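# Move small cardboard box from desk to counter

## Task

Pick up the small cardboard box on the desk and set it down on the counter located behind the shelving. The stacked cartons must stay undisturbed. The robot must not topple or finish leaning, or the attempt fails. The box only counts as placed if it stays on the counter without the robot supporting it.

## Robot and tools

ROBOT. A Rainbow Robotics RB-Y1: a wheeled base (two drive wheels, two rear casters) that can only roll forward/back and spin in place, never sideways. The base is 0.66 m long and 0.58 m wide, and its front edge sits 0.10 m ahead of the drive-wheel axle. Above it is a torso whose lower section (the leg) folds at ankle, knee and hip, then a chest carrying two 7-joint arms with parallel grippers and a pan/tilt head. Cameras: head_camera (896x504), left_wrist_camera and right_wrist_camera (644x364 each).

FRAMES. Base frame: origin on the floor halfway between the drive wheels, x ahead, y to the robot's left, z up. The reported chest point lies on the spine 0.08 m under the shoulders. left_hand and right_hand are reported in the base frame as the point between the finger pads; fingers point along the hand's -z and close along its x. Printed hand positions can be wrong, especially with the arm stretched out. Odometry is the base frame as it was when the scene began; it counts wheel rotation only, so slipping shows as motion. Heading is in radians, positive to the left, -3.142 to 3.142. Camera calibration (intrinsics K, distortion, T_world_to_cam mapping base frame to camera) is supplied but has small errors, larger for wrist cameras on a far-reaching arm.

execute_actions. Argument actions: a list holding one action object, or empty to just read state and images. An action may contain:
- base: exactly one relative command. translate_m: metres to drive straight from where the base is now, -3 to 3, positive forward. rotate_rad: radians to spin in place, -3.2 to 3.2, positive counter-clockwise seen from above (left).
- joints: an object of absolute targets keyed by joint name (radians; grippers in metres of opening). Omitted joints may keep pushing toward earlier targets.
- speeds: caps for this action only: translate_m 0.05 to 0.4 m/s, rotate_rad 0.1 to 1.509 rad/s (defaults are the maximums). A base move needing more than 8.667 s is rejected.
- min_time_s: 0.1 to 8, the shortest duration for each arm/head motion.
Argument cameras: list of head_camera, left_wrist_camera, right_wrist_camera or all; omitted/null means all, [] means none. Unknown keys or out-of-range values reject the whole call and nothing moves.

JOINT RANGES AND SIGNS (done tolerance ±0.02 unless noted). torso_squat_rad 0 to 1.2 (0 tall, more lowers a level chest); torso_shift_rad -0.3 to 0.6 (positive pushes hips forward); torso_pitch_rad -0.2 to 1.4 (positive leans forward); torso_yaw_rad -1.5 to 1.5 (positive left). Combined torso limits: squat+shift <= 1.52; squat-shift+pitch <= 1.57; shift+0.5 pitch-0.4 squat <= 0.7; shift+0.3 pitch-0.5 squat <= 0.39; breaking one leaves the torso short and off_target. Arms: shoulder_pitch -2.356 to 2.356 (0 hanging, negative raises forward/inward); left_shoulder_roll_rad 0 to 3.141 (positive out left), right_shoulder_roll_rad -3.141 to 0 (negative out right); shoulder_yaw -2.094 to 2.094 (positive swings a bent forearm left, both arms); elbow -2.617 to 0.01 (negative bends); forearm_roll -3.141 to 3.141 and hand_roll -2.705 to 2.705 (positive counter-clockwise from above on a hanging arm, both arms); wrist_pitch -1.57 to 1.919 (negative tips hand forward); left_gripper_m and right_gripper_m 0 to 0.1 (±0.004). head_pan_rad -0.523 to 0.523 (positive left, relative to chest); head_tilt_rad -0.35 to 1.57 (positive down). Top speeds: arm joints 1 rad/s (wrist/roll joints 1.5), head 1.5, squat and pitch 0.3, shift 0.15, yaw 0.6, grippers 0.1 m/s.

RESULTS. base_status and joint_status give each motion's outcome: done (for the base, wheels turned the commanded amount, slip possible); off_target (stopped short, may still push); limit_stop_at_<name>; contact_stop (torso/arm met firm resistance); time_out; stopped_with_arm (torso halted because an arm hit something); limit_stop_at_own_body (self-collision guard acted before touching); not_followed after a 'joint command not followed' line with a cause explaining the withheld arm targets. A stop of one member stops its whole group (torso joints, left arm, right arm) and clears their targets. on_its_own lists uncommanded parts; 'held at' is a target, not a position. Also returned: joint_positions, base_odometry, motor temperatures per arm, and a pictures line naming the image order.

wait: seconds 0 to 10; nothing new commanded, returns state and images. zoom_image: camera plus region [x0, y0, x1, y1] in pixels of that camera's latest image, at most 504 by 504. finished_scene: scene, the current scene's number; irreversible, so only call it once the box rests on the counter on its own.

CAUTIONS. To grip, command an opening at least 0.005 m below the object's width; off_target then is expected. After any stop, first back off the arm, then the torso, in separate actions. If both hands hold one item and the torso contact-stops instantly with nothing in the way, resend all arm joints at their current positions, then the torso. The base keeps driving into furniture without stopping, and a bent leg can protrude beyond the front edge; leg contact can shove the robot backward unseen by odometry. Keep arms from striking or pressing each other, fingers included. Each arm handles 3 kg; heavy loads held far forward can tip the robot. Excess joint torque triggers a 10 s whole-robot halt; motors above 80 °C lock that arm's brakes (warning from 65 °C). Avoid dropping, sliding or slamming the box, hard hits and knocking the stacked cartons. Loose objects may occasionally get nudged.

Each tool is called after "Call:" as name(argument=value, ...), one argument or row to a line, values as JSON.

## Session

Call:
execute_actions(
  actions=[],
)

Scene clock: 0.00 s.
Motor temperatures (°C, as the motors report them): left_arm=[29 31 30 30 35 32 34] | right_arm=[31 28 29 29 33 37 36]
base_odometry: x=+0.000 y=+0.000 heading=+0.000 (m, m, rad; odometry frame)
base_status: not commanded
joint_positions: torso_squat_rad=+0.350 torso_shift_rad=-0.001 torso_pitch_rad=-0.001 torso_yaw_rad=+0.000 left_shoulder_pitch_rad=-0.019 left_shoulder_roll_rad=+0.005 left_shoulder_yaw_rad=-0.008 left_elbow_rad=-0.147 left_forearm_roll_rad=-0.030 left_wrist_pitch_rad=+0.016 left_hand_roll_rad=+0.018 left_gripper_m=+0.099 right_shoulder_pitch_rad=+0.044 right_shoulder_roll_rad=-0.053 right_shoulder_yaw_rad=-0.056 right_elbow_rad=-0.244 right_forearm_roll_rad=-0.005 right_wrist_pitch_rad=+0.023 right_hand_roll_rad=+0.002 right_gripper_m=+0.100 head_pan_rad=+0.000 head_tilt_rad=+0.400
joint_status: not commanded
chest: x=-0.2288 y=+0.0010 z=+1.2474 quat_wxyz=(+1.000, -0.001, -0.001, +0.000) (m; base frame)
left_hand: x=-0.1467 y=+0.2229 z=+0.5662 quat_wxyz=(+0.997, +0.002, -0.075, -0.013) (m; base frame)
right_hand: x=-0.1474 y=-0.2681 z=+0.5684 quat_wxyz=(+0.995, -0.031, -0.090, -0.033) (m; base frame)
pictures: head_camera, left_wrist_camera, right_wrist_camera
Images, in order (width x height): head_camera 896x504, left_wrist_camera 644x364, right_wrist_camera 644x364.

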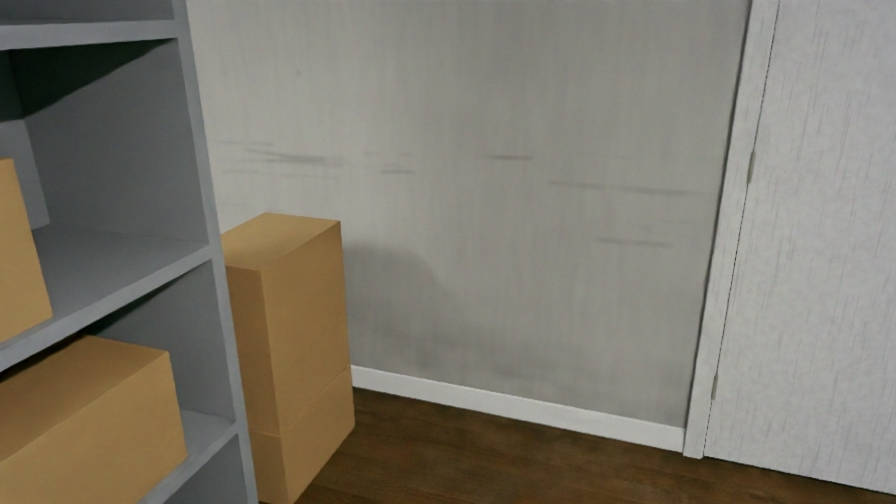

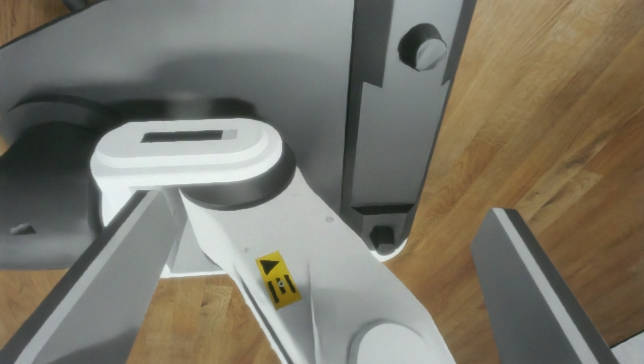

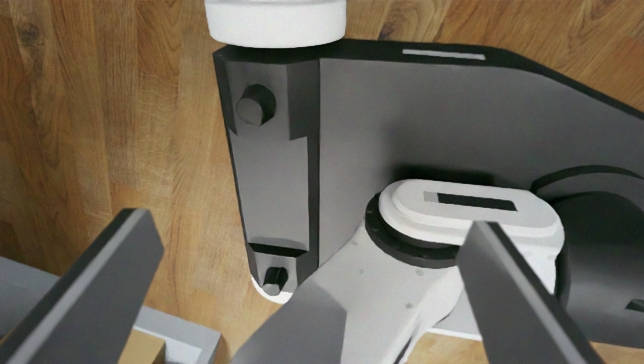

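Call:
execute_actions(
  actions=[
    {"base":{"rotate_rad":-1.0},"joints":{"head_pan_rad":-0.5}},
  ],
  cameras=["head_camera"],
)

Call:
execute_actions(
  actions=[
    {"base":{"rotate_rad":-1.1}},
  ],
  cameras=["head_camera"],
)

Call:
execute_actions(
  actions=[
    {"base":{"rotate_rad":-1.1}},
  ],
  cameras=["head_camera"],
)

Scene clock: 3.47 s.
Motor temperatures (°C, as the motors report them): left_arm=[29 31 30 30 35 32 34] | right_arm=[31 28 29 29 33 37 36]
base_odometry: x=+0.000 y=+0.000 heading=-0.999 (m, m, rad; odometry frame)
base_status: done
joint_positions: torso_squat_rad=+0.350 torso_shift_rad=-0.001 torso_pitch_rad=-0.001 torso_yaw_rad=+0.000 left_shoulder_pitch_rad=-0.019 left_shoulder_roll_rad=+0.005 left_shoulder_yaw_rad=-0.008 left_elbow_rad=-0.147 left_forearm_roll_rad=-0.030 left_wrist_pitch_rad=+0.016 left_hand_roll_rad=+0.018 left_gripper_m=+0.099 right_shoulder_pitch_rad=+0.044 right_shoulder_roll_rad=-0.053 right_shoulder_yaw_rad=-0.056 right_elbow_rad=-0.244 right_forearm_roll_rad=-0.005 right_wrist_pitch_rad=+0.023 right_hand_roll_rad=+0.002 right_gripper_m=+0.100 head_pan_rad=-0.500 head_tilt_rad=+0.400
joint_status: all done
chest: x=-0.2288 y=+0.0010 z=+1.2474 quat_wxyz=(+1.000, -0.001, -0.001, +0.000) (m; base frame)
left_hand: x=-0.1467 y=+0.2229 z=+0.5662 quat_wxyz=(+0.997, +0.002, -0.075, -0.013) (m; base frame)
right_hand: x=-0.1474 y=-0.2681 z=+0.5684 quat_wxyz=(+0.995, -0.031, -0.090, -0.033) (m; base frame)
pictures: head_camera
camera_calibration (this result's frames):
head_camera: T_world_to_cam=[[-0.462104, -0.886826, 0.000128901, -0.099184], [-0.318602, 0.16588, -0.933261, 1.34398], [0.827619, -0.431305, -0.359199, 0.636406], [0, 0, 0, 1]] pos_world=[-0.144341, -0.0364134, 1.48289]
Images, in order (width x height): head_camera 896x504.

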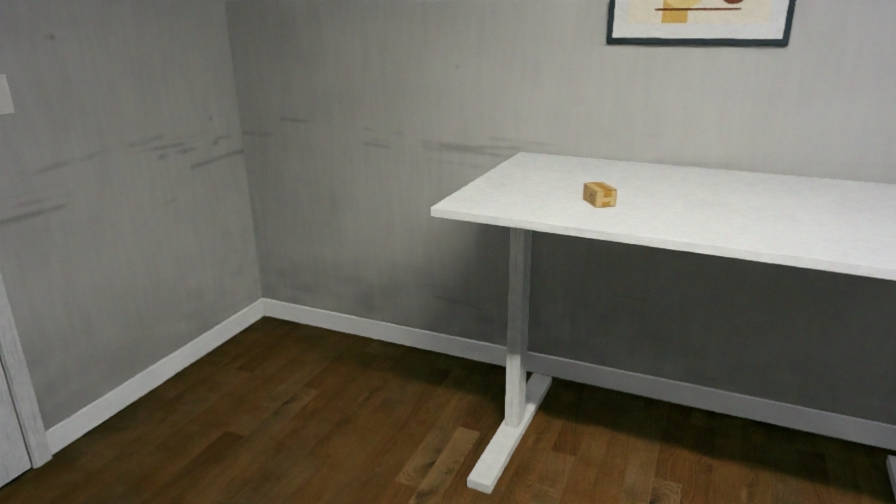

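Scene clock: 7.00 s.
Motor temperatures (°C, as the motors report them): left_arm=[29 31 30 30 35 32 34] | right_arm=[31 28 29 29 33 37 36]
base_odometry: x=+0.000 y=+0.000 heading=-2.099 (m, m, rad; odometry frame)
base_status: done
joint_positions: torso_squat_rad=+0.350 torso_shift_rad=-0.001 torso_pitch_rad=-0.001 torso_yaw_rad=+0.000 left_shoulder_pitch_rad=-0.019 left_shoulder_roll_rad=+0.005 left_shoulder_yaw_rad=-0.008 left_elbow_rad=-0.147 left_forearm_roll_rad=-0.030 left_wrist_pitch_rad=+0.016 left_hand_roll_rad=+0.018 left_gripper_m=+0.099 right_shoulder_pitch_rad=+0.044 right_shoulder_roll_rad=-0.053 right_shoulder_yaw_rad=-0.056 right_elbow_rad=-0.244 right_forearm_roll_rad=-0.005 right_wrist_pitch_rad=+0.023 right_hand_roll_rad=+0.002 right_gripper_m=+0.100 head_pan_rad=-0.500 head_tilt_rad=+0.400
joint_status: not commanded
chest: x=-0.2288 y=+0.0010 z=+1.2474 quat_wxyz=(+1.000, -0.001, -0.001, +0.000) (m; base frame)
left_hand: x=-0.1467 y=+0.2229 z=+0.5662 quat_wxyz=(+0.997, +0.002, -0.075, -0.013) (m; base frame)
right_hand: x=-0.1474 y=-0.2681 z=+0.5684 quat_wxyz=(+0.995, -0.031, -0.090, -0.033) (m; base frame)
pictures: head_camera
camera_calibration (this result's frames):
head_camera: T_world_to_cam=[[-0.462105, -0.886825, 0.000123533, -0.0991819], [-0.318599, 0.165885, -0.933261, 1.34398], [0.827619, -0.431304, -0.359198, 0.636407], [0, 0, 0, 1]] pos_world=[-0.144345, -0.0364178, 1.48289]
Images, in order (width x height): head_camera 896x504.

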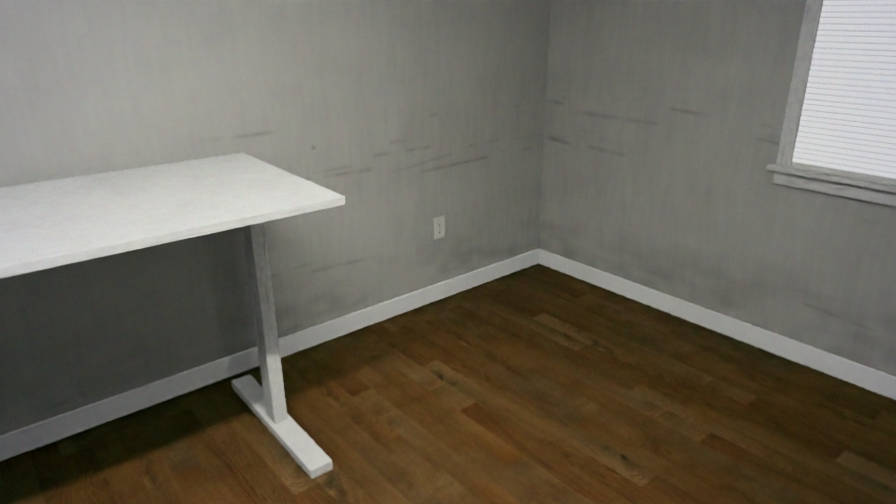

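Scene clock: 10.53 s.
Motor temperatures (°C, as the motors report them): left_arm=[29 31 30 30 35 32 34] | right_arm=[31 28 29 29 33 37 36]
base_odometry: x=+0.000 y=+0.001 heading=+3.085 (m, m, rad; odometry frame)
base_status: done
joint_positions: torso_squat_rad=+0.350 torso_shift_rad=-0.001 torso_pitch_rad=-0.001 torso_yaw_rad=+0.000 left_shoulder_pitch_rad=-0.019 left_shoulder_roll_rad=+0.005 left_shoulder_yaw_rad=-0.008 left_elbow_rad=-0.147 left_forearm_roll_rad=-0.030 left_wrist_pitch_rad=+0.016 left_hand_roll_rad=+0.018 left_gripper_m=+0.099 right_shoulder_pitch_rad=+0.044 right_shoulder_roll_rad=-0.053 right_shoulder_yaw_rad=-0.056 right_elbow_rad=-0.244 right_forearm_roll_rad=-0.005 right_wrist_pitch_rad=+0.023 right_hand_roll_rad=+0.002 right_gripper_m=+0.100 head_pan_rad=-0.500 head_tilt_rad=+0.400
joint_status: not commanded
chest: x=-0.2288 y=+0.0010 z=+1.2474 quat_wxyz=(+1.000, -0.001, -0.001, +0.000) (m; base frame)
left_hand: x=-0.1467 y=+0.2229 z=+0.5662 quat_wxyz=(+0.997, +0.002, -0.075, -0.013) (m; base frame)
right_hand: x=-0.1474 y=-0.2681 z=+0.5684 quat_wxyz=(+0.995, -0.031, -0.090, -0.033) (m; base frame)
pictures: head_camera
camera_calibration (this result's frames):
head_camera: T_world_to_cam=[[-0.462106, -0.886825, 0.000122981, -0.0991816], [-0.318599, 0.165886, -0.933261, 1.34398], [0.827619, -0.431304, -0.359198, 0.636407], [0, 0, 0, 1]] pos_world=[-0.144345, -0.0364182, 1.48289]
Images, in order (width x height): head_camera 896x504.

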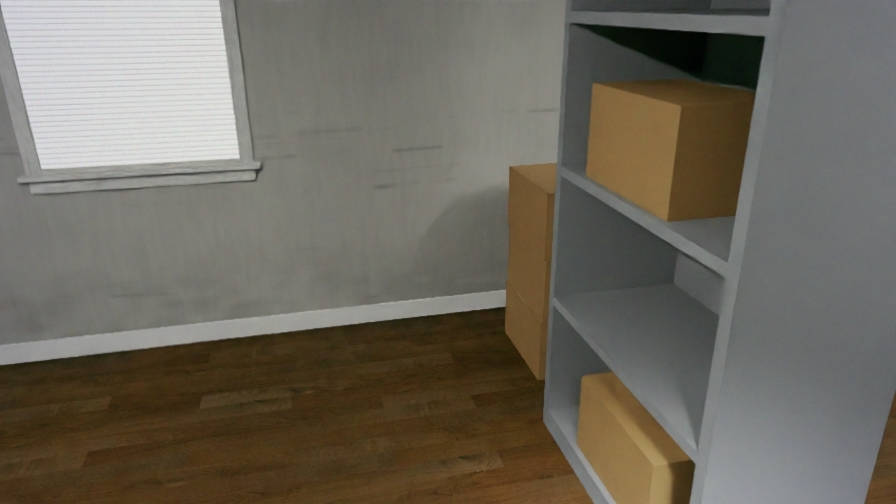

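Call:
execute_actions(
  actions=[
    {"base":{"rotate_rad":1.29},"joints":{"head_pan_rad":0,"head_tilt_rad":0.6,"left_shoulder_pitch_rad":-0.5,"left_elbow_rad":-1.3,"left_wrist_pitch_rad":0.8,"left_hand_roll_rad":-1.57}},
  ],
  cameras=["head_camera"],
)

Call:
execute_actions(
  actions=[
    {"base":{"translate_m":1.0}},
  ],
  cameras=["head_camera","left_wrist_camera"],
)

Scene clock: 14.43 s.
Motor temperatures (°C, as the motors report them): left_arm=[29 31 30 31 35 32 34] | right_arm=[31 28 29 29 33 37 36]
base_odometry: x=+0.000 y=+0.001 heading=-1.908 (m, m, rad; odometry frame)
base_status: done
joint_positions: torso_squat_rad=+0.350 torso_shift_rad=-0.001 torso_pitch_rad=-0.001 torso_yaw_rad=+0.000 left_shoulder_pitch_rad=-0.500 left_shoulder_roll_rad=+0.005 left_shoulder_yaw_rad=-0.008 left_elbow_rad=-1.300 left_forearm_roll_rad=-0.030 left_wrist_pitch_rad=+0.800 left_hand_roll_rad=-1.570 left_gripper_m=+0.099 right_shoulder_pitch_rad=+0.045 right_shoulder_roll_rad=-0.053 right_shoulder_yaw_rad=-0.056 right_elbow_rad=-0.244 right_forearm_roll_rad=-0.005 right_wrist_pitch_rad=+0.023 right_hand_roll_rad=+0.002 right_gripper_m=+0.100 head_pan_rad=+0.000 head_tilt_rad=+0.600
joint_status: all done
chest: x=-0.2289 y=+0.0010 z=+1.2474 quat_wxyz=(+1.000, -0.001, -0.001, +0.000) (m; base frame)
left_hand: x=+0.3655 y=+0.1403 z=+0.9852 quat_wxyz=(+0.559, +0.327, -0.334, -0.685) (m; base frame)
right_hand: x=-0.1475 y=-0.2681 z=+0.5684 quat_wxyz=(+0.995, -0.031, -0.090, -0.033) (m; base frame)
pictures: head_camera
camera_calibration (this result's frames):
head_camera: T_world_to_cam=[[0.0190601, -0.999814, -0.00304388, 0.00514302], [-0.537562, -0.00768087, -0.843189, 1.16847], [0.843009, 0.0177076, -0.537608, 0.897277], [0, 0, 0, 1]] pos_world=[-0.128383, -0.00177164, 1.46764]
Images, in order (width x height): head_camera 896x504.

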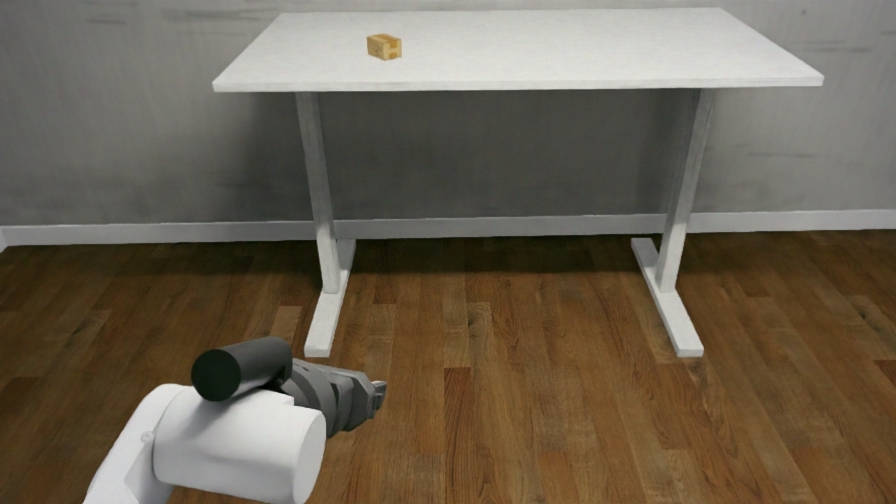

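Scene clock: 18.47 s.
Motor temperatures (°C, as the motors report them): left_arm=[29 31 30 31 35 32 34] | right_arm=[31 28 29 29 33 37 36]
base_odometry: x=-0.331 y=-0.943 heading=-1.908 (m, m, rad; odometry frame)
base_status: done
joint_positions: torso_squat_rad=+0.350 torso_shift_rad=-0.001 torso_pitch_rad=-0.001 torso_yaw_rad=+0.000 left_shoulder_pitch_rad=-0.500 left_shoulder_roll_rad=+0.005 left_shoulder_yaw_rad=-0.008 left_elbow_rad=-1.300 left_forearm_roll_rad=-0.030 left_wrist_pitch_rad=+0.800 left_hand_roll_rad=-1.570 left_gripper_m=+0.099 right_shoulder_pitch_rad=+0.044 right_shoulder_roll_rad=-0.053 right_shoulder_yaw_rad=-0.056 right_elbow_rad=-0.244 right_forearm_roll_rad=-0.005 right_wrist_pitch_rad=+0.023 right_hand_roll_rad=+0.002 right_gripper_m=+0.100 head_pan_rad=+0.000 head_tilt_rad=+0.600
joint_status: not commanded
chest: x=-0.2288 y=+0.0010 z=+1.2474 quat_wxyz=(+1.000, -0.001, -0.001, +0.000) (m; base frame)
left_hand: x=+0.3655 y=+0.1403 z=+0.9851 quat_wxyz=(+0.559, +0.327, -0.334, -0.685) (m; base frame)
right_hand: x=-0.1474 y=-0.2681 z=+0.5684 quat_wxyz=(+0.995, -0.031, -0.090, -0.033) (m; base frame)
pictures: head_camera, left_wrist_camera
camera_calibration (this result's frames):
head_camera: T_world_to_cam=[[0.0190603, -0.999814, -0.00302229, 0.00513382], [-0.537637, -0.00770074, -0.843141, 1.16842], [0.842961, 0.0176954, -0.537683, 0.897324], [0, 0, 0, 1]] pos_world=[-0.12832, -0.00174797, 1.46764]
left_wrist_camera: T_world_to_cam=[[-0.120214, -0.988799, -0.088464, 0.270015], [-0.95973, 0.138544, -0.244385, 0.599273], [0.253904, 0.0555231, -0.965634, 0.93796], [0, 0, 0, 1]] pos_world=[0.369447, 0.131886, 1.07607]
Images, in order (width x height): head_camera 896x504, left_wrist_camera 644x364.

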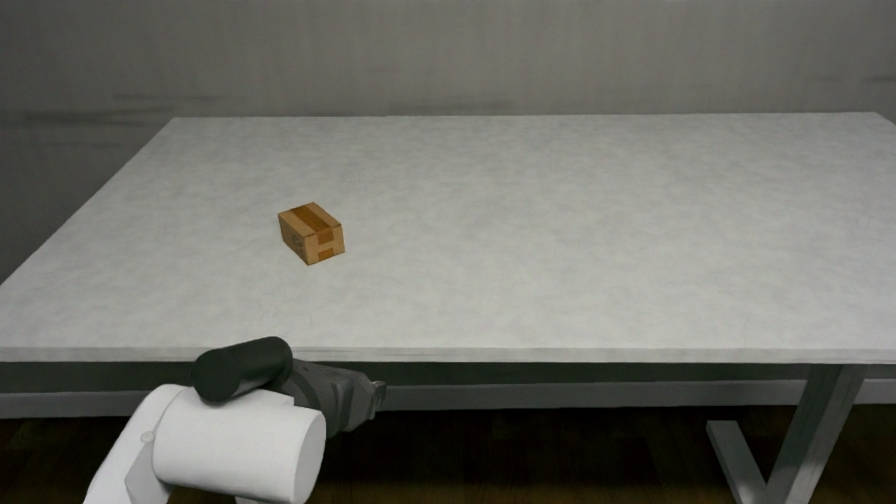

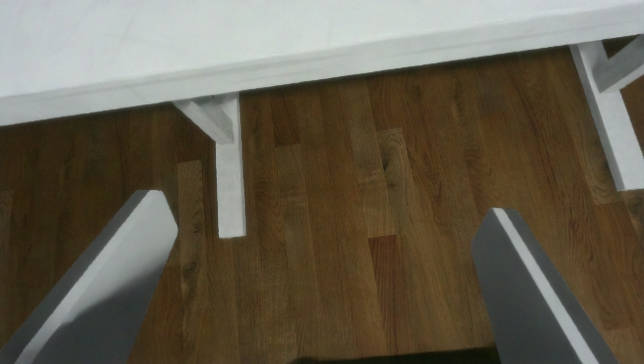

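Call:
execute_actions(
  actions=[
    {"joints":{"torso_squat_rad":0,"head_tilt_rad":0.9,"left_shoulder_pitch_rad":-1.2,"left_shoulder_roll_rad":0.25,"left_elbow_rad":-0.75,"left_wrist_pitch_rad":1.9,"left_hand_roll_rad":-0.7}},
  ],
  cameras=[],
)

Scene clock: 20.83 s.
Motor temperatures (°C, as the motors report them): left_arm=[29 31 30 31 35 32 34] | right_arm=[31 28 29 29 33 37 36]
base_odometry: x=-0.331 y=-0.943 heading=-1.908 (m, m, rad; odometry frame)
base_status: not commanded
joint_positions: torso_squat_rad=+0.000 torso_shift_rad=-0.001 torso_pitch_rad=-0.001 torso_yaw_rad=+0.000 left_shoulder_pitch_rad=-1.200 left_shoulder_roll_rad=+0.250 left_shoulder_yaw_rad=-0.008 left_elbow_rad=-0.750 left_forearm_roll_rad=-0.030 left_wrist_pitch_rad=+1.900 left_hand_roll_rad=-0.700 left_gripper_m=+0.099 right_shoulder_pitch_rad=+0.044 right_shoulder_roll_rad=-0.053 right_shoulder_yaw_rad=-0.056 right_elbow_rad=-0.244 right_forearm_roll_rad=-0.005 right_wrist_pitch_rad=+0.023 right_hand_roll_rad=+0.002 right_gripper_m=+0.100 head_pan_rad=+0.000 head_tilt_rad=+0.900
joint_status: all done
chest: x=-0.2288 y=+0.0010 z=+1.2899 quat_wxyz=(+1.000, -0.001, +0.000, +0.000) (m; base frame)
left_hand: x=+0.2985 y=+0.2537 z=+1.1324 quat_wxyz=(+0.909, +0.167, +0.041, -0.380) (m; base frame)
right_hand: x=-0.1475 y=-0.2680 z=+0.6109 quat_wxyz=(+0.995, -0.031, -0.090, -0.033) (m; base frame)
pictures: none
No camera images: the call's "cameras" was empty. Leave "cameras" out to get every camera's image.

Call:
execute_actions(
  actions=[
    {"base":{"translate_m":0.35},"joints":{"left_shoulder_yaw_rad":0.33,"left_shoulder_roll_rad":0.2,"left_hand_roll_rad":-0.9}},
  ],
  cameras=["head_camera","left_wrist_camera"],
)

Scene clock: 23.20 s.
Motor temperatures (°C, as the motors report them): left_arm=[29 31 30 31 35 32 34] | right_arm=[31 28 29 29 33 37 36]
base_odometry: x=-0.446 y=-1.273 heading=-1.907 (m, m, rad; odometry frame)
base_status: done
joint_positions: torso_squat_rad=+0.000 torso_shift_rad=-0.001 torso_pitch_rad=-0.001 torso_yaw_rad=+0.000 left_shoulder_pitch_rad=-1.200 left_shoulder_roll_rad=+0.200 left_shoulder_yaw_rad=+0.330 left_elbow_rad=-0.750 left_forearm_roll_rad=-0.030 left_wrist_pitch_rad=+1.900 left_hand_roll_rad=-0.900 left_gripper_m=+0.099 right_shoulder_pitch_rad=+0.044 right_shoulder_roll_rad=-0.053 right_shoulder_yaw_rad=-0.056 right_elbow_rad=-0.244 right_forearm_roll_rad=-0.005 right_wrist_pitch_rad=+0.023 right_hand_roll_rad=+0.002 right_gripper_m=+0.100 head_pan_rad=+0.000 head_tilt_rad=+0.900
joint_status: all done
chest: x=-0.2288 y=+0.0011 z=+1.2899 quat_wxyz=(+1.000, -0.001, +0.000, +0.000) (m; base frame)
left_hand: x=+0.2940 y=+0.2177 z=+1.1205 quat_wxyz=(+0.900, +0.012, -0.007, -0.436) (m; base frame)
right_hand: x=-0.1474 y=-0.2680 z=+0.6109 quat_wxyz=(+0.995, -0.031, -0.090, -0.033) (m; base frame)
pictures: head_camera, left_wrist_camera
camera_calibration (this result's frames):
head_camera: T_world_to_cam=[[0.01692, -0.999822, -0.00836398, 0.0128236], [-0.762817, -0.00750029, -0.646571, 0.864729], [0.646393, 0.0173202, -0.762808, 1.21492], [0, 0, 0, 1]] pos_world=[-0.125901, -0.00173552, 1.48596]
left_wrist_camera: T_world_to_cam=[[0.62957, -0.775947, -0.0393453, 0.0280878], [-0.579821, -0.502944, 0.640979, -0.411052], [-0.517154, -0.380728, -0.766549, 1.18112], [0, 0, 0, 1]] pos_world=[0.354803, 0.264746, 1.16997]
Images, in order (width x height): head_camera 896x504, left_wrist_camera 644x364.

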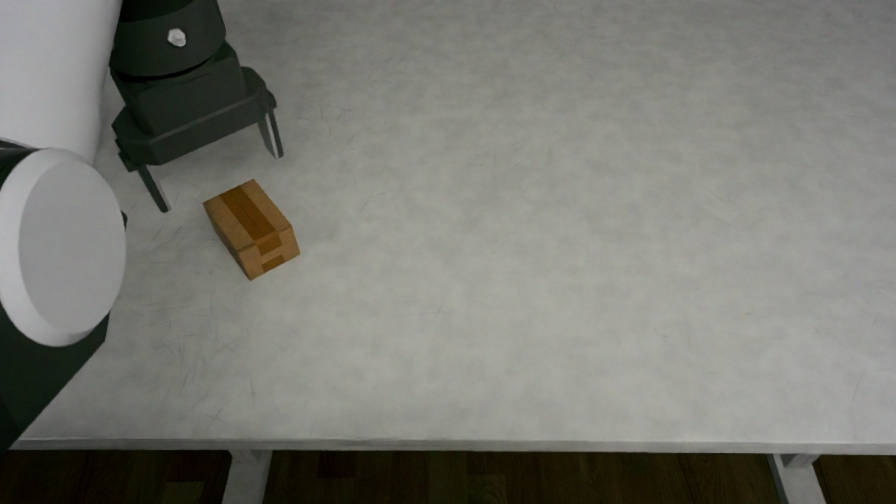

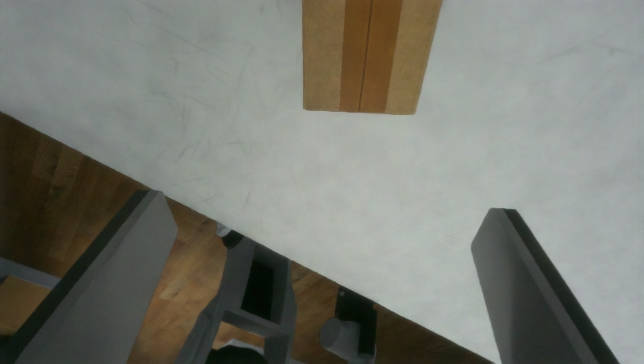

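Call:
execute_actions(
  actions=[
    {"base":{"translate_m":0.03},"joints":{"torso_squat_rad":0.58}},
  ],
  cameras=["head_camera","left_wrist_camera"],
)

Call:
execute_actions(
  actions=[
    {"joints":{"left_gripper_m":0.04}},
  ],
  cameras=["left_wrist_camera"],
)

Call:
execute_actions(
  actions=[
    {"joints":{"torso_squat_rad":0.3,"head_tilt_rad":0.5}},
  ],
  cameras=["left_wrist_camera"],
)

Call:
execute_actions(
  actions=[
    {"base":{"translate_m":-0.6},"joints":{"torso_squat_rad":0}},
  ],
  cameras=[],
)

Call:
execute_actions(
  actions=[
    {"base":{"rotate_rad":-2.7}},
  ],
  cameras=["head_camera"],
)

Scene clock: 26.27 s.
Motor temperatures (°C, as the motors report them): left_arm=[29 31 30 31 35 32 34] | right_arm=[31 28 29 29 33 37 36]
base_odometry: x=-0.456 y=-1.302 heading=-1.906 (m, m, rad; odometry frame)
base_status: done
joint_positions: torso_squat_rad=+0.580 torso_shift_rad=-0.001 torso_pitch_rad=-0.001 torso_yaw_rad=+0.000 left_shoulder_pitch_rad=-1.200 left_shoulder_roll_rad=+0.200 left_shoulder_yaw_rad=+0.330 left_elbow_rad=-0.750 left_forearm_roll_rad=-0.030 left_wrist_pitch_rad=+1.900 left_hand_roll_rad=-0.900 left_gripper_m=+0.099 right_shoulder_pitch_rad=+0.044 right_shoulder_roll_rad=-0.053 right_shoulder_yaw_rad=-0.056 right_elbow_rad=-0.244 right_forearm_roll_rad=-0.005 right_wrist_pitch_rad=+0.023 right_hand_roll_rad=+0.002 right_gripper_m=+0.100 head_pan_rad=+0.000 head_tilt_rad=+0.900
joint_status: all done
chest: x=-0.2288 y=+0.0010 z=+1.1755 quat_wxyz=(+1.000, -0.001, -0.001, +0.000) (m; base frame)
left_hand: x=+0.2940 y=+0.2176 z=+1.0061 quat_wxyz=(+0.900, +0.012, -0.008, -0.436) (m; base frame)
right_hand: x=-0.1473 y=-0.2681 z=+0.4965 quat_wxyz=(+0.995, -0.031, -0.090, -0.033) (m; base frame)
pictures: head_camera, left_wrist_camera
camera_calibration (this result's frames):
head_camera: T_world_to_cam=[[0.016923, -0.999822, -0.00836251, 0.0117671], [-0.762726, -0.00750112, -0.646678, 0.790868], [0.6465, 0.0173221, -0.762717, 1.12751], [0, 0, 0, 1]] pos_world=[-0.125921, -0.00183344, 1.37151]
left_wrist_camera: T_world_to_cam=[[0.629553, -0.775966, -0.0392396, 0.0233759], [-0.579931, -0.502916, 0.640902, -0.337668], [-0.517053, -0.380726, -0.766619, 1.09346], [0, 0, 0, 1]] pos_world=[0.354834, 0.264627, 1.05559]
Images, in order (width x height): head_camera 896x504, left_wrist_camera 644x364.

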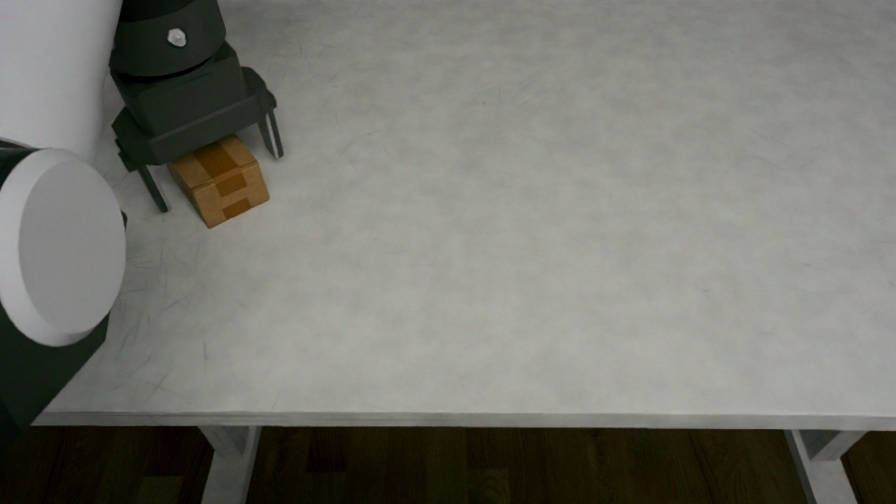

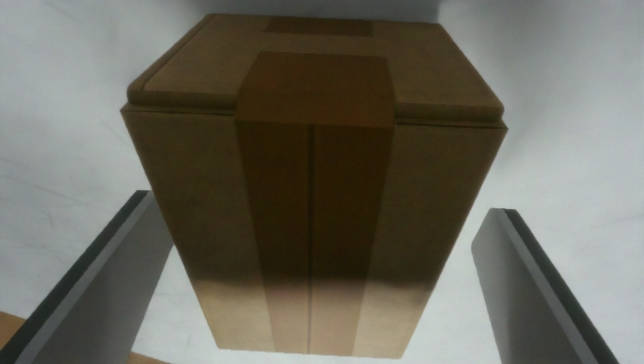

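Scene clock: 27.33 s.
Motor temperatures (°C, as the motors report them): left_arm=[29 31 30 31 35 32 34] | right_arm=[31 28 29 29 33 37 36]
base_odometry: x=-0.456 y=-1.302 heading=-1.906 (m, m, rad; odometry frame)
base_status: not commanded
joint_positions: torso_squat_rad=+0.580 torso_shift_rad=-0.001 torso_pitch_rad=-0.001 torso_yaw_rad=+0.000 left_shoulder_pitch_rad=-1.200 left_shoulder_roll_rad=+0.200 left_shoulder_yaw_rad=+0.330 left_elbow_rad=-0.750 left_forearm_roll_rad=-0.030 left_wrist_pitch_rad=+1.900 left_hand_roll_rad=-0.900 left_gripper_m=+0.059 right_shoulder_pitch_rad=+0.044 right_shoulder_roll_rad=-0.053 right_shoulder_yaw_rad=-0.056 right_elbow_rad=-0.244 right_forearm_roll_rad=-0.005 right_wrist_pitch_rad=+0.023 right_hand_roll_rad=+0.002 right_gripper_m=+0.100 head_pan_rad=+0.000 head_tilt_rad=+0.900
joint_status: left_gripper_m off_target (ended at +0.059, target +0.040)
chest: x=-0.2288 y=+0.0010 z=+1.1755 quat_wxyz=(+1.000, -0.001, -0.001, +0.000) (m; base frame)
left_hand: x=+0.2940 y=+0.2176 z=+1.0061 quat_wxyz=(+0.900, +0.012, -0.008, -0.436) (m; base frame)
right_hand: x=-0.1473 y=-0.2681 z=+0.4965 quat_wxyz=(+0.995, -0.031, -0.090, -0.033) (m; base frame)
pictures: left_wrist_camera
camera_calibration (this result's frames):
left_wrist_camera: T_world_to_cam=[[0.629552, -0.775967, -0.0392405, 0.0233773], [-0.57993, -0.502915, 0.640904, -0.33767], [-0.517055, -0.380726, -0.766618, 1.09345], [0, 0, 0, 1]] pos_world=[0.354834, 0.264627, 1.05559]
Images, in order (width x height): left_wrist_camera 644x364.

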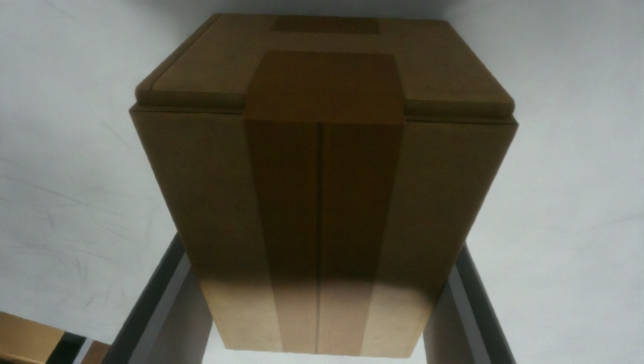

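Scene clock: 29.07 s.
Motor temperatures (°C, as the motors report them): left_arm=[29 31 30 31 35 32 34] | right_arm=[31 28 29 29 33 37 36]
base_odometry: x=-0.456 y=-1.302 heading=-1.906 (m, m, rad; odometry frame)
base_status: not commanded
joint_positions: torso_squat_rad=+0.300 torso_shift_rad=-0.001 torso_pitch_rad=-0.001 torso_yaw_rad=+0.000 left_shoulder_pitch_rad=-1.200 left_shoulder_roll_rad=+0.200 left_shoulder_yaw_rad=+0.330 left_elbow_rad=-0.750 left_forearm_roll_rad=-0.030 left_wrist_pitch_rad=+1.900 left_hand_roll_rad=-0.900 left_gripper_m=+0.059 right_shoulder_pitch_rad=+0.044 right_shoulder_roll_rad=-0.053 right_shoulder_yaw_rad=-0.056 right_elbow_rad=-0.244 right_forearm_roll_rad=-0.005 right_wrist_pitch_rad=+0.023 right_hand_roll_rad=+0.002 right_gripper_m=+0.100 head_pan_rad=+0.000 head_tilt_rad=+0.500
joint_status: all done
chest: x=-0.2288 y=+0.0010 z=+1.2587 quat_wxyz=(+1.000, -0.001, +0.000, +0.000) (m; base frame)
left_hand: x=+0.2940 y=+0.2176 z=+1.0892 quat_wxyz=(+0.900, +0.012, -0.007, -0.436) (m; base frame)
right_hand: x=-0.1474 y=-0.2681 z=+0.5797 quat_wxyz=(+0.995, -0.031, -0.090, -0.033) (m; base frame)
pictures: left_wrist_camera
camera_calibration (this result's frames):
left_wrist_camera: T_world_to_cam=[[0.629534, -0.775973, -0.0393964, 0.026868], [-0.579773, -0.502906, 0.641053, -0.391099], [-0.517252, -0.380723, -0.766485, 1.15708], [0, 0, 0, 1]] pos_world=[0.354841, 0.264691, 1.13866]
Images, in order (width x height): left_wrist_camera 644x364.

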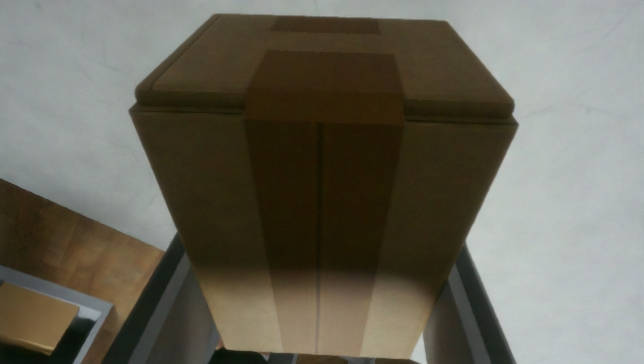

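Scene clock: 32.27 s.
Motor temperatures (°C, as the motors report them): left_arm=[30 31 30 31 35 32 34] | right_arm=[31 28 29 29 33 37 36]
base_odometry: x=-0.259 y=-0.735 heading=-1.904 (m, m, rad; odometry frame)
base_status: done
joint_positions: torso_squat_rad=+0.000 torso_shift_rad=-0.001 torso_pitch_rad=-0.001 torso_yaw_rad=+0.000 left_shoulder_pitch_rad=-1.200 left_shoulder_roll_rad=+0.200 left_shoulder_yaw_rad=+0.330 left_elbow_rad=-0.750 left_forearm_roll_rad=-0.030 left_wrist_pitch_rad=+1.900 left_hand_roll_rad=-0.900 left_gripper_m=+0.059 right_shoulder_pitch_rad=+0.045 right_shoulder_roll_rad=-0.053 right_shoulder_yaw_rad=-0.056 right_elbow_rad=-0.244 right_forearm_roll_rad=-0.005 right_wrist_pitch_rad=+0.023 right_hand_roll_rad=+0.002 right_gripper_m=+0.100 head_pan_rad=+0.000 head_tilt_rad=+0.500
joint_status: all done
chest: x=-0.2289 y=+0.0011 z=+1.2899 quat_wxyz=(+1.000, -0.001, -0.001, +0.000) (m; base frame)
left_hand: x=+0.2939 y=+0.2176 z=+1.1205 quat_wxyz=(+0.900, +0.012, -0.007, -0.436) (m; base frame)
right_hand: x=-0.1475 y=-0.2680 z=+0.6109 quat_wxyz=(+0.995, -0.031, -0.090, -0.033) (m; base frame)
pictures: none
No camera images: the call's "cameras" was empty. Leave "cameras" out to get every camera's image.

Scene clock: 37.27 s.
Motor temperatures (°C, as the motors report them): left_arm=[30 31 30 31 35 32 34] | right_arm=[31 28 29 29 33 37 36]
base_odometry: x=-0.259 y=-0.735 heading=+1.680 (m, m, rad; odometry frame)
base_status: done
joint_positions: torso_squat_rad=+0.000 torso_shift_rad=-0.001 torso_pitch_rad=-0.001 torso_yaw_rad=+0.000 left_shoulder_pitch_rad=-1.200 left_shoulder_roll_rad=+0.200 left_shoulder_yaw_rad=+0.330 left_elbow_rad=-0.750 left_forearm_roll_rad=-0.030 left_wrist_pitch_rad=+1.900 left_hand_roll_rad=-0.900 left_gripper_m=+0.059 right_shoulder_pitch_rad=+0.045 right_shoulder_roll_rad=-0.053 right_shoulder_yaw_rad=-0.056 right_elbow_rad=-0.244 right_forearm_roll_rad=-0.005 right_wrist_pitch_rad=+0.023 right_hand_roll_rad=+0.002 right_gripper_m=+0.100 head_pan_rad=+0.000 head_tilt_rad=+0.500
joint_status: not commanded
chest: x=-0.2289 y=+0.0011 z=+1.2899 quat_wxyz=(+1.000, -0.001, -0.001, +0.000) (m; base frame)
left_hand: x=+0.2939 y=+0.2176 z=+1.1205 quat_wxyz=(+0.900, +0.012, -0.007, -0.436) (m; base frame)
right_hand: x=-0.1475 y=-0.2680 z=+0.6109 quat_wxyz=(+0.995, -0.031, -0.090, -0.033) (m; base frame)
pictures: head_camera
camera_calibration (this result's frames):
head_camera: T_world_to_cam=[[0.0194386, -0.99981, -0.00108551, 0.00252139], [-0.45071, -0.00779368, -0.892636, 1.29594], [0.892459, 0.0178408, -0.450776, 0.801017], [0, 0, 0, 1]] pos_world=[-0.13083, -0.00166974, 1.51788]
Images, in order (width x height): head_camera 896x504.

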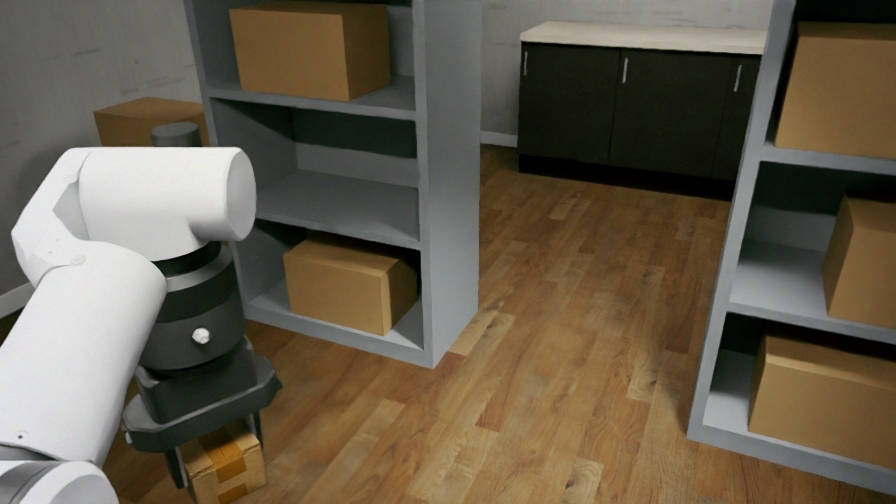

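Call:
execute_actions(
  actions=[
    {"base":{"translate_m":0.93}},
  ],
  cameras=[],
)

Call:
execute_actions(
  actions=[
    {"base":{"rotate_rad":-0.41}},
  ],
  cameras=["head_camera"],
)

Call:
execute_actions(
  actions=[
    {"base":{"translate_m":2.4},"joints":{"head_tilt_rad":0.8}},
  ],
  cameras=["head_camera"],
)

Scene clock: 41.20 s.
Motor temperatures (°C, as the motors report them): left_arm=[30 31 30 31 35 32 34] | right_arm=[31 28 29 29 33 37 36]
base_odometry: x=-0.359 y=+0.190 heading=+1.679 (m, m, rad; odometry frame)
base_status: done
joint_positions: torso_squat_rad=+0.000 torso_shift_rad=-0.001 torso_pitch_rad=-0.001 torso_yaw_rad=+0.000 left_shoulder_pitch_rad=-1.200 left_shoulder_roll_rad=+0.200 left_shoulder_yaw_rad=+0.330 left_elbow_rad=-0.750 left_forearm_roll_rad=-0.030 left_wrist_pitch_rad=+1.900 left_hand_roll_rad=-0.900 left_gripper_m=+0.059 right_shoulder_pitch_rad=+0.044 right_shoulder_roll_rad=-0.053 right_shoulder_yaw_rad=-0.056 right_elbow_rad=-0.244 right_forearm_roll_rad=-0.005 right_wrist_pitch_rad=+0.023 right_hand_roll_rad=+0.002 right_gripper_m=+0.100 head_pan_rad=+0.000 head_tilt_rad=+0.500
joint_status: not commanded
chest: x=-0.2288 y=+0.0011 z=+1.2899 quat_wxyz=(+1.000, -0.001, +0.000, +0.000) (m; base frame)
left_hand: x=+0.2939 y=+0.2176 z=+1.1204 quat_wxyz=(+0.900, +0.012, -0.007, -0.436) (m; base frame)
right_hand: x=-0.1474 y=-0.2680 z=+0.6109 quat_wxyz=(+0.995, -0.031, -0.090, -0.033) (m; base frame)
pictures: none
No camera images: the call's "cameras" was empty. Leave "cameras" out to get every camera's image.

Scene clock: 43.47 s.
Motor temperatures (°C, as the motors report them): left_arm=[30 31 30 31 35 32 34] | right_arm=[31 28 29 29 33 37 36]
base_odometry: x=-0.359 y=+0.189 heading=+1.270 (m, m, rad; odometry frame)
base_status: done
joint_positions: torso_squat_rad=+0.000 torso_shift_rad=-0.001 torso_pitch_rad=-0.001 torso_yaw_rad=+0.000 left_shoulder_pitch_rad=-1.200 left_shoulder_roll_rad=+0.200 left_shoulder_yaw_rad=+0.330 left_elbow_rad=-0.750 left_forearm_roll_rad=-0.030 left_wrist_pitch_rad=+1.900 left_hand_roll_rad=-0.900 left_gripper_m=+0.059 right_shoulder_pitch_rad=+0.044 right_shoulder_roll_rad=-0.053 right_shoulder_yaw_rad=-0.056 right_elbow_rad=-0.244 right_forearm_roll_rad=-0.005 right_wrist_pitch_rad=+0.023 right_hand_roll_rad=+0.002 right_gripper_m=+0.100 head_pan_rad=+0.000 head_tilt_rad=+0.500
joint_status: not commanded
chest: x=-0.2288 y=+0.0011 z=+1.2899 quat_wxyz=(+1.000, -0.001, -0.001, +0.000) (m; base frame)
left_hand: x=+0.2939 y=+0.2176 z=+1.1204 quat_wxyz=(+0.900, +0.012, -0.007, -0.436) (m; base frame)
right_hand: x=-0.1474 y=-0.2680 z=+0.6109 quat_wxyz=(+0.995, -0.031, -0.090, -0.033) (m; base frame)
pictures: head_camera
camera_calibration (this result's frames):
head_camera: T_world_to_cam=[[0.0194431, -0.99981, -0.00108642, 0.00252235], [-0.450808, -0.00779684, -0.892587, 1.29589], [0.892409, 0.0178444, -0.450874, 0.801069], [0, 0, 0, 1]] pos_world=[-0.130736, -0.00166893, 1.51787]
Images, in order (width x height): head_camera 896x504.

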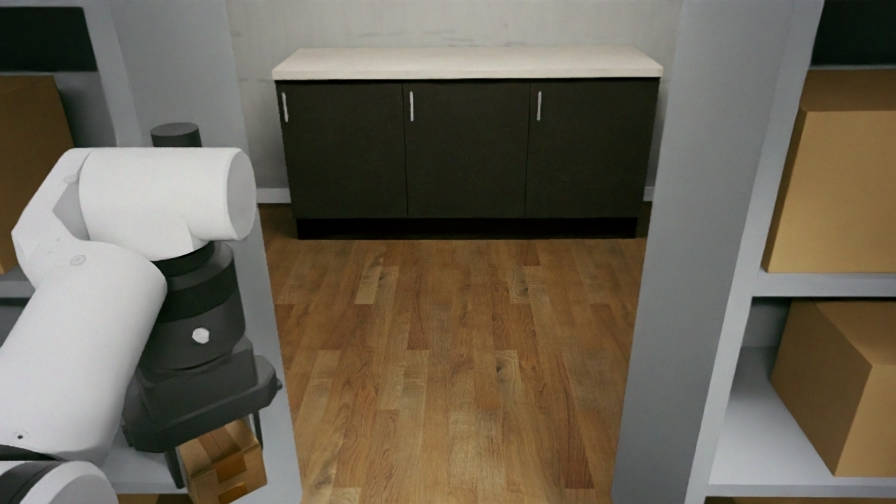

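Scene clock: 51.03 s.
Motor temperatures (°C, as the motors report them): left_arm=[30 31 30 31 35 32 34] | right_arm=[31 28 29 29 33 37 36]
base_odometry: x=+0.354 y=+2.481 heading=+1.269 (m, m, rad; odometry frame)
base_status: done
joint_positions: torso_squat_rad=+0.000 torso_shift_rad=-0.001 torso_pitch_rad=-0.001 torso_yaw_rad=+0.000 left_shoulder_pitch_rad=-1.200 left_shoulder_roll_rad=+0.200 left_shoulder_yaw_rad=+0.330 left_elbow_rad=-0.750 left_forearm_roll_rad=-0.030 left_wrist_pitch_rad=+1.900 left_hand_roll_rad=-0.900 left_gripper_m=+0.059 right_shoulder_pitch_rad=+0.044 right_shoulder_roll_rad=-0.053 right_shoulder_yaw_rad=-0.056 right_elbow_rad=-0.244 right_forearm_roll_rad=-0.005 right_wrist_pitch_rad=+0.023 right_hand_roll_rad=+0.002 right_gripper_m=+0.100 head_pan_rad=+0.000 head_tilt_rad=+0.800
joint_status: all done
chest: x=-0.2288 y=+0.0011 z=+1.2899 quat_wxyz=(+1.000, -0.001, -0.001, +0.000) (m; base frame)
left_hand: x=+0.2939 y=+0.2176 z=+1.1204 quat_wxyz=(+0.900, +0.012, -0.007, -0.436) (m; base frame)
right_hand: x=-0.1474 y=-0.2680 z=+0.6109 quat_wxyz=(+0.995, -0.031, -0.090, -0.033) (m; base frame)
pictures: head_camera
camera_calibration (this result's frames):
head_camera: T_world_to_cam=[[0.0178236, -0.999819, -0.00663741, 0.010449], [-0.694439, -0.0076031, -0.719512, 0.987555], [0.719331, 0.0174336, -0.694449, 1.12817], [0, 0, 0, 1]] pos_world=[-0.12592, -0.00171256, 1.49409]
Images, in order (width x height): head_camera 896x504.

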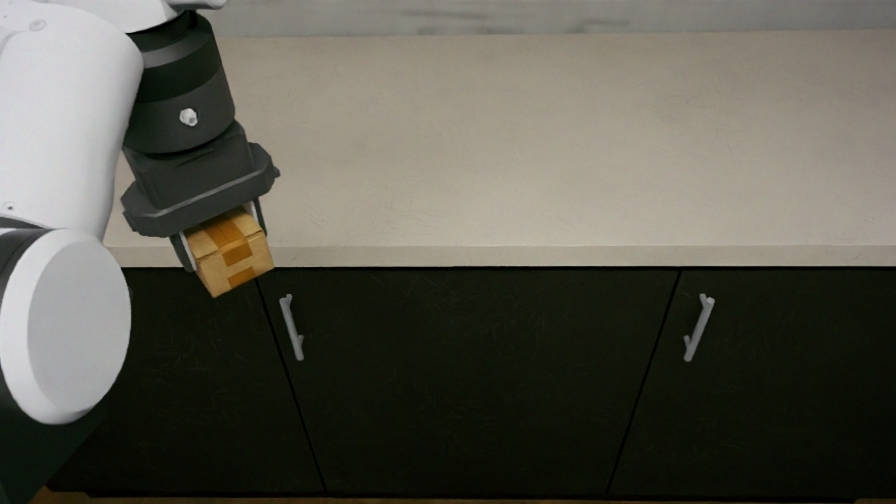

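Call:
execute_actions(
  actions=[
    {"base":{"translate_m":0.35},"joints":{"torso_squat_rad":0.68}},
  ],
  cameras=["head_camera","left_wrist_camera"],
)

Scene clock: 54.33 s.
Motor temperatures (°C, as the motors report them): left_arm=[30 31 30 31 35 32 34] | right_arm=[31 28 29 29 33 37 36]
base_odometry: x=+0.458 y=+2.815 heading=+1.268 (m, m, rad; odometry frame)
base_status: done
joint_positions: torso_squat_rad=+0.680 torso_shift_rad=-0.001 torso_pitch_rad=-0.001 torso_yaw_rad=+0.000 left_shoulder_pitch_rad=-1.201 left_shoulder_roll_rad=+0.200 left_shoulder_yaw_rad=+0.330 left_elbow_rad=-0.751 left_forearm_roll_rad=-0.030 left_wrist_pitch_rad=+1.900 left_hand_roll_rad=-0.900 left_gripper_m=+0.059 right_shoulder_pitch_rad=+0.044 right_shoulder_roll_rad=-0.053 right_shoulder_yaw_rad=-0.056 right_elbow_rad=-0.244 right_forearm_roll_rad=-0.005 right_wrist_pitch_rad=+0.023 right_hand_roll_rad=+0.002 right_gripper_m=+0.100 head_pan_rad=+0.000 head_tilt_rad=+0.800
joint_status: all done
chest: x=-0.2289 y=+0.0009 z=+1.1342 quat_wxyz=(+1.000, -0.001, -0.001, +0.000) (m; base frame)
left_hand: x=+0.2942 y=+0.2174 z=+0.9657 quat_wxyz=(+0.900, +0.013, -0.008, -0.436) (m; base frame)
right_hand: x=-0.1472 y=-0.2681 z=+0.4552 quat_wxyz=(+0.995, -0.031, -0.091, -0.033) (m; base frame)
pictures: head_camera, left_wrist_camera
camera_calibration (this result's frames):
head_camera: T_world_to_cam=[[0.0178279, -0.999818, -0.00672664, 0.00934556], [-0.69412, -0.00753411, -0.71982, 0.87586], [0.719639, 0.017502, -0.694128, 1.01984], [0, 0, 0, 1]] pos_world=[-0.126127, -0.00190646, 1.33842]
left_wrist_camera: T_world_to_cam=[[0.629444, -0.776102, -0.0382893, 0.0206641], [-0.58114, -0.50289, 0.639826, -0.310368], [-0.515825, -0.380483, -0.767565, 1.06307], [0, 0, 0, 1]] pos_world=[0.354983, 0.264436, 1.01535]
Images, in order (width x height): head_camera 896x504, left_wrist_camera 644x364.

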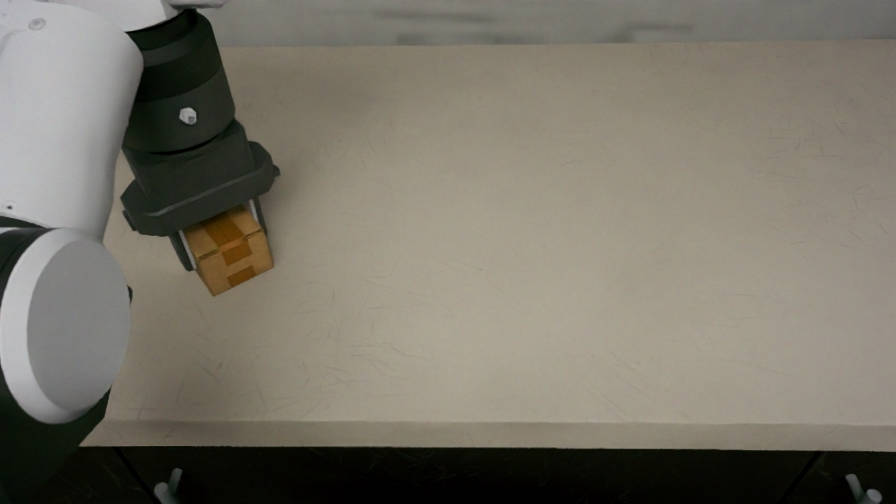

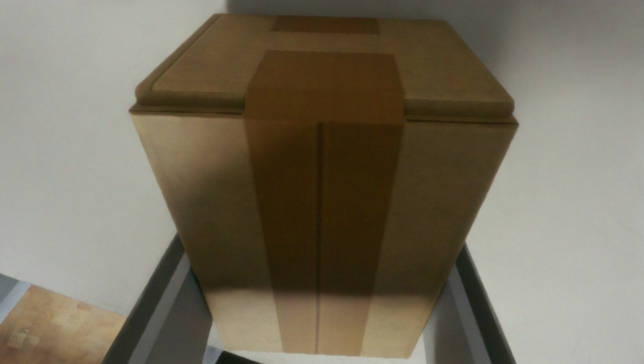

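Touching.

Call:
execute_actions(
  actions=[
    {"joints":{"left_gripper_m":0.1}},
  ],
  cameras=[],
)

Call:
execute_actions(
  actions=[
    {"joints":{"left_shoulder_pitch_rad":-1.4}},
  ],
  cameras=[],
)

Call:
finished_scene(
  scene=1,
)

Scene clock: 55.57 s.
Motor temperatures (°C, as the motors report them): left_arm=[30 31 30 31 35 32 34] | right_arm=[31 28 29 29 33 37 36]
base_odometry: x=+0.458 y=+2.815 heading=+1.268 (m, m, rad; odometry frame)
base_status: not commanded
joint_positions: torso_squat_rad=+0.680 torso_shift_rad=-0.001 torso_pitch_rad=-0.001 torso_yaw_rad=+0.000 left_shoulder_pitch_rad=-1.200 left_shoulder_roll_rad=+0.200 left_shoulder_yaw_rad=+0.330 left_elbow_rad=-0.750 left_forearm_roll_rad=-0.030 left_wrist_pitch_rad=+1.900 left_hand_roll_rad=-0.900 left_gripper_m=+0.099 right_shoulder_pitch_rad=+0.044 right_shoulder_roll_rad=-0.053 right_shoulder_yaw_rad=-0.056 right_elbow_rad=-0.244 right_forearm_roll_rad=-0.005 right_wrist_pitch_rad=+0.023 right_hand_roll_rad=+0.002 right_gripper_m=+0.100 head_pan_rad=+0.000 head_tilt_rad=+0.800
joint_status: all done
chest: x=-0.2288 y=+0.0009 z=+1.1342 quat_wxyz=(+1.000, -0.001, -0.001, +0.000) (m; base frame)
left_hand: x=+0.2941 y=+0.2175 z=+0.9652 quat_wxyz=(+0.900, +0.012, -0.008, -0.436) (m; base frame)
right_hand: x=-0.1473 y=-0.2681 z=+0.4552 quat_wxyz=(+0.995, -0.031, -0.090, -0.033) (m; base frame)
pictures: none
No camera images: the call's "cameras" was empty. Leave "cameras" out to get every camera's image.

Scene clock: 56.40 s.
Motor temperatures (°C, as the motors report them): left_arm=[30 31 30 31 35 32 34] | right_arm=[31 28 29 29 33 37 36]
base_odometry: x=+0.458 y=+2.815 heading=+1.268 (m, m, rad; odometry frame)
base_status: not commanded
joint_positions: torso_squat_rad=+0.680 torso_shift_rad=-0.001 torso_pitch_rad=-0.001 torso_yaw_rad=+0.000 left_shoulder_pitch_rad=-1.400 left_shoulder_roll_rad=+0.200 left_shoulder_yaw_rad=+0.330 left_elbow_rad=-0.750 left_forearm_roll_rad=-0.030 left_wrist_pitch_rad=+1.900 left_hand_roll_rad=-0.900 left_gripper_m=+0.099 right_shoulder_pitch_rad=+0.044 right_shoulder_roll_rad=-0.053 right_shoulder_yaw_rad=-0.056 right_elbow_rad=-0.244 right_forearm_roll_rad=-0.005 right_wrist_pitch_rad=+0.023 right_hand_roll_rad=+0.002 right_gripper_m=+0.100 head_pan_rad=+0.000 head_tilt_rad=+0.800
joint_status: all done
chest: x=-0.2288 y=+0.0009 z=+1.1342 quat_wxyz=(+1.000, -0.001, -0.001, +0.000) (m; base frame)
left_hand: x=+0.3299 y=+0.1805 z=+1.0670 quat_wxyz=(+0.880, +0.053, -0.092, -0.464) (m; base frame)
right_hand: x=-0.1473 y=-0.2682 z=+0.4552 quat_wxyz=(+0.995, -0.031, -0.090, -0.033) (m; base frame)
pictures: none
No camera images: the call's "cameras" was empty. Leave "cameras" out to get every camera's image.

The scene is finished: the task was done.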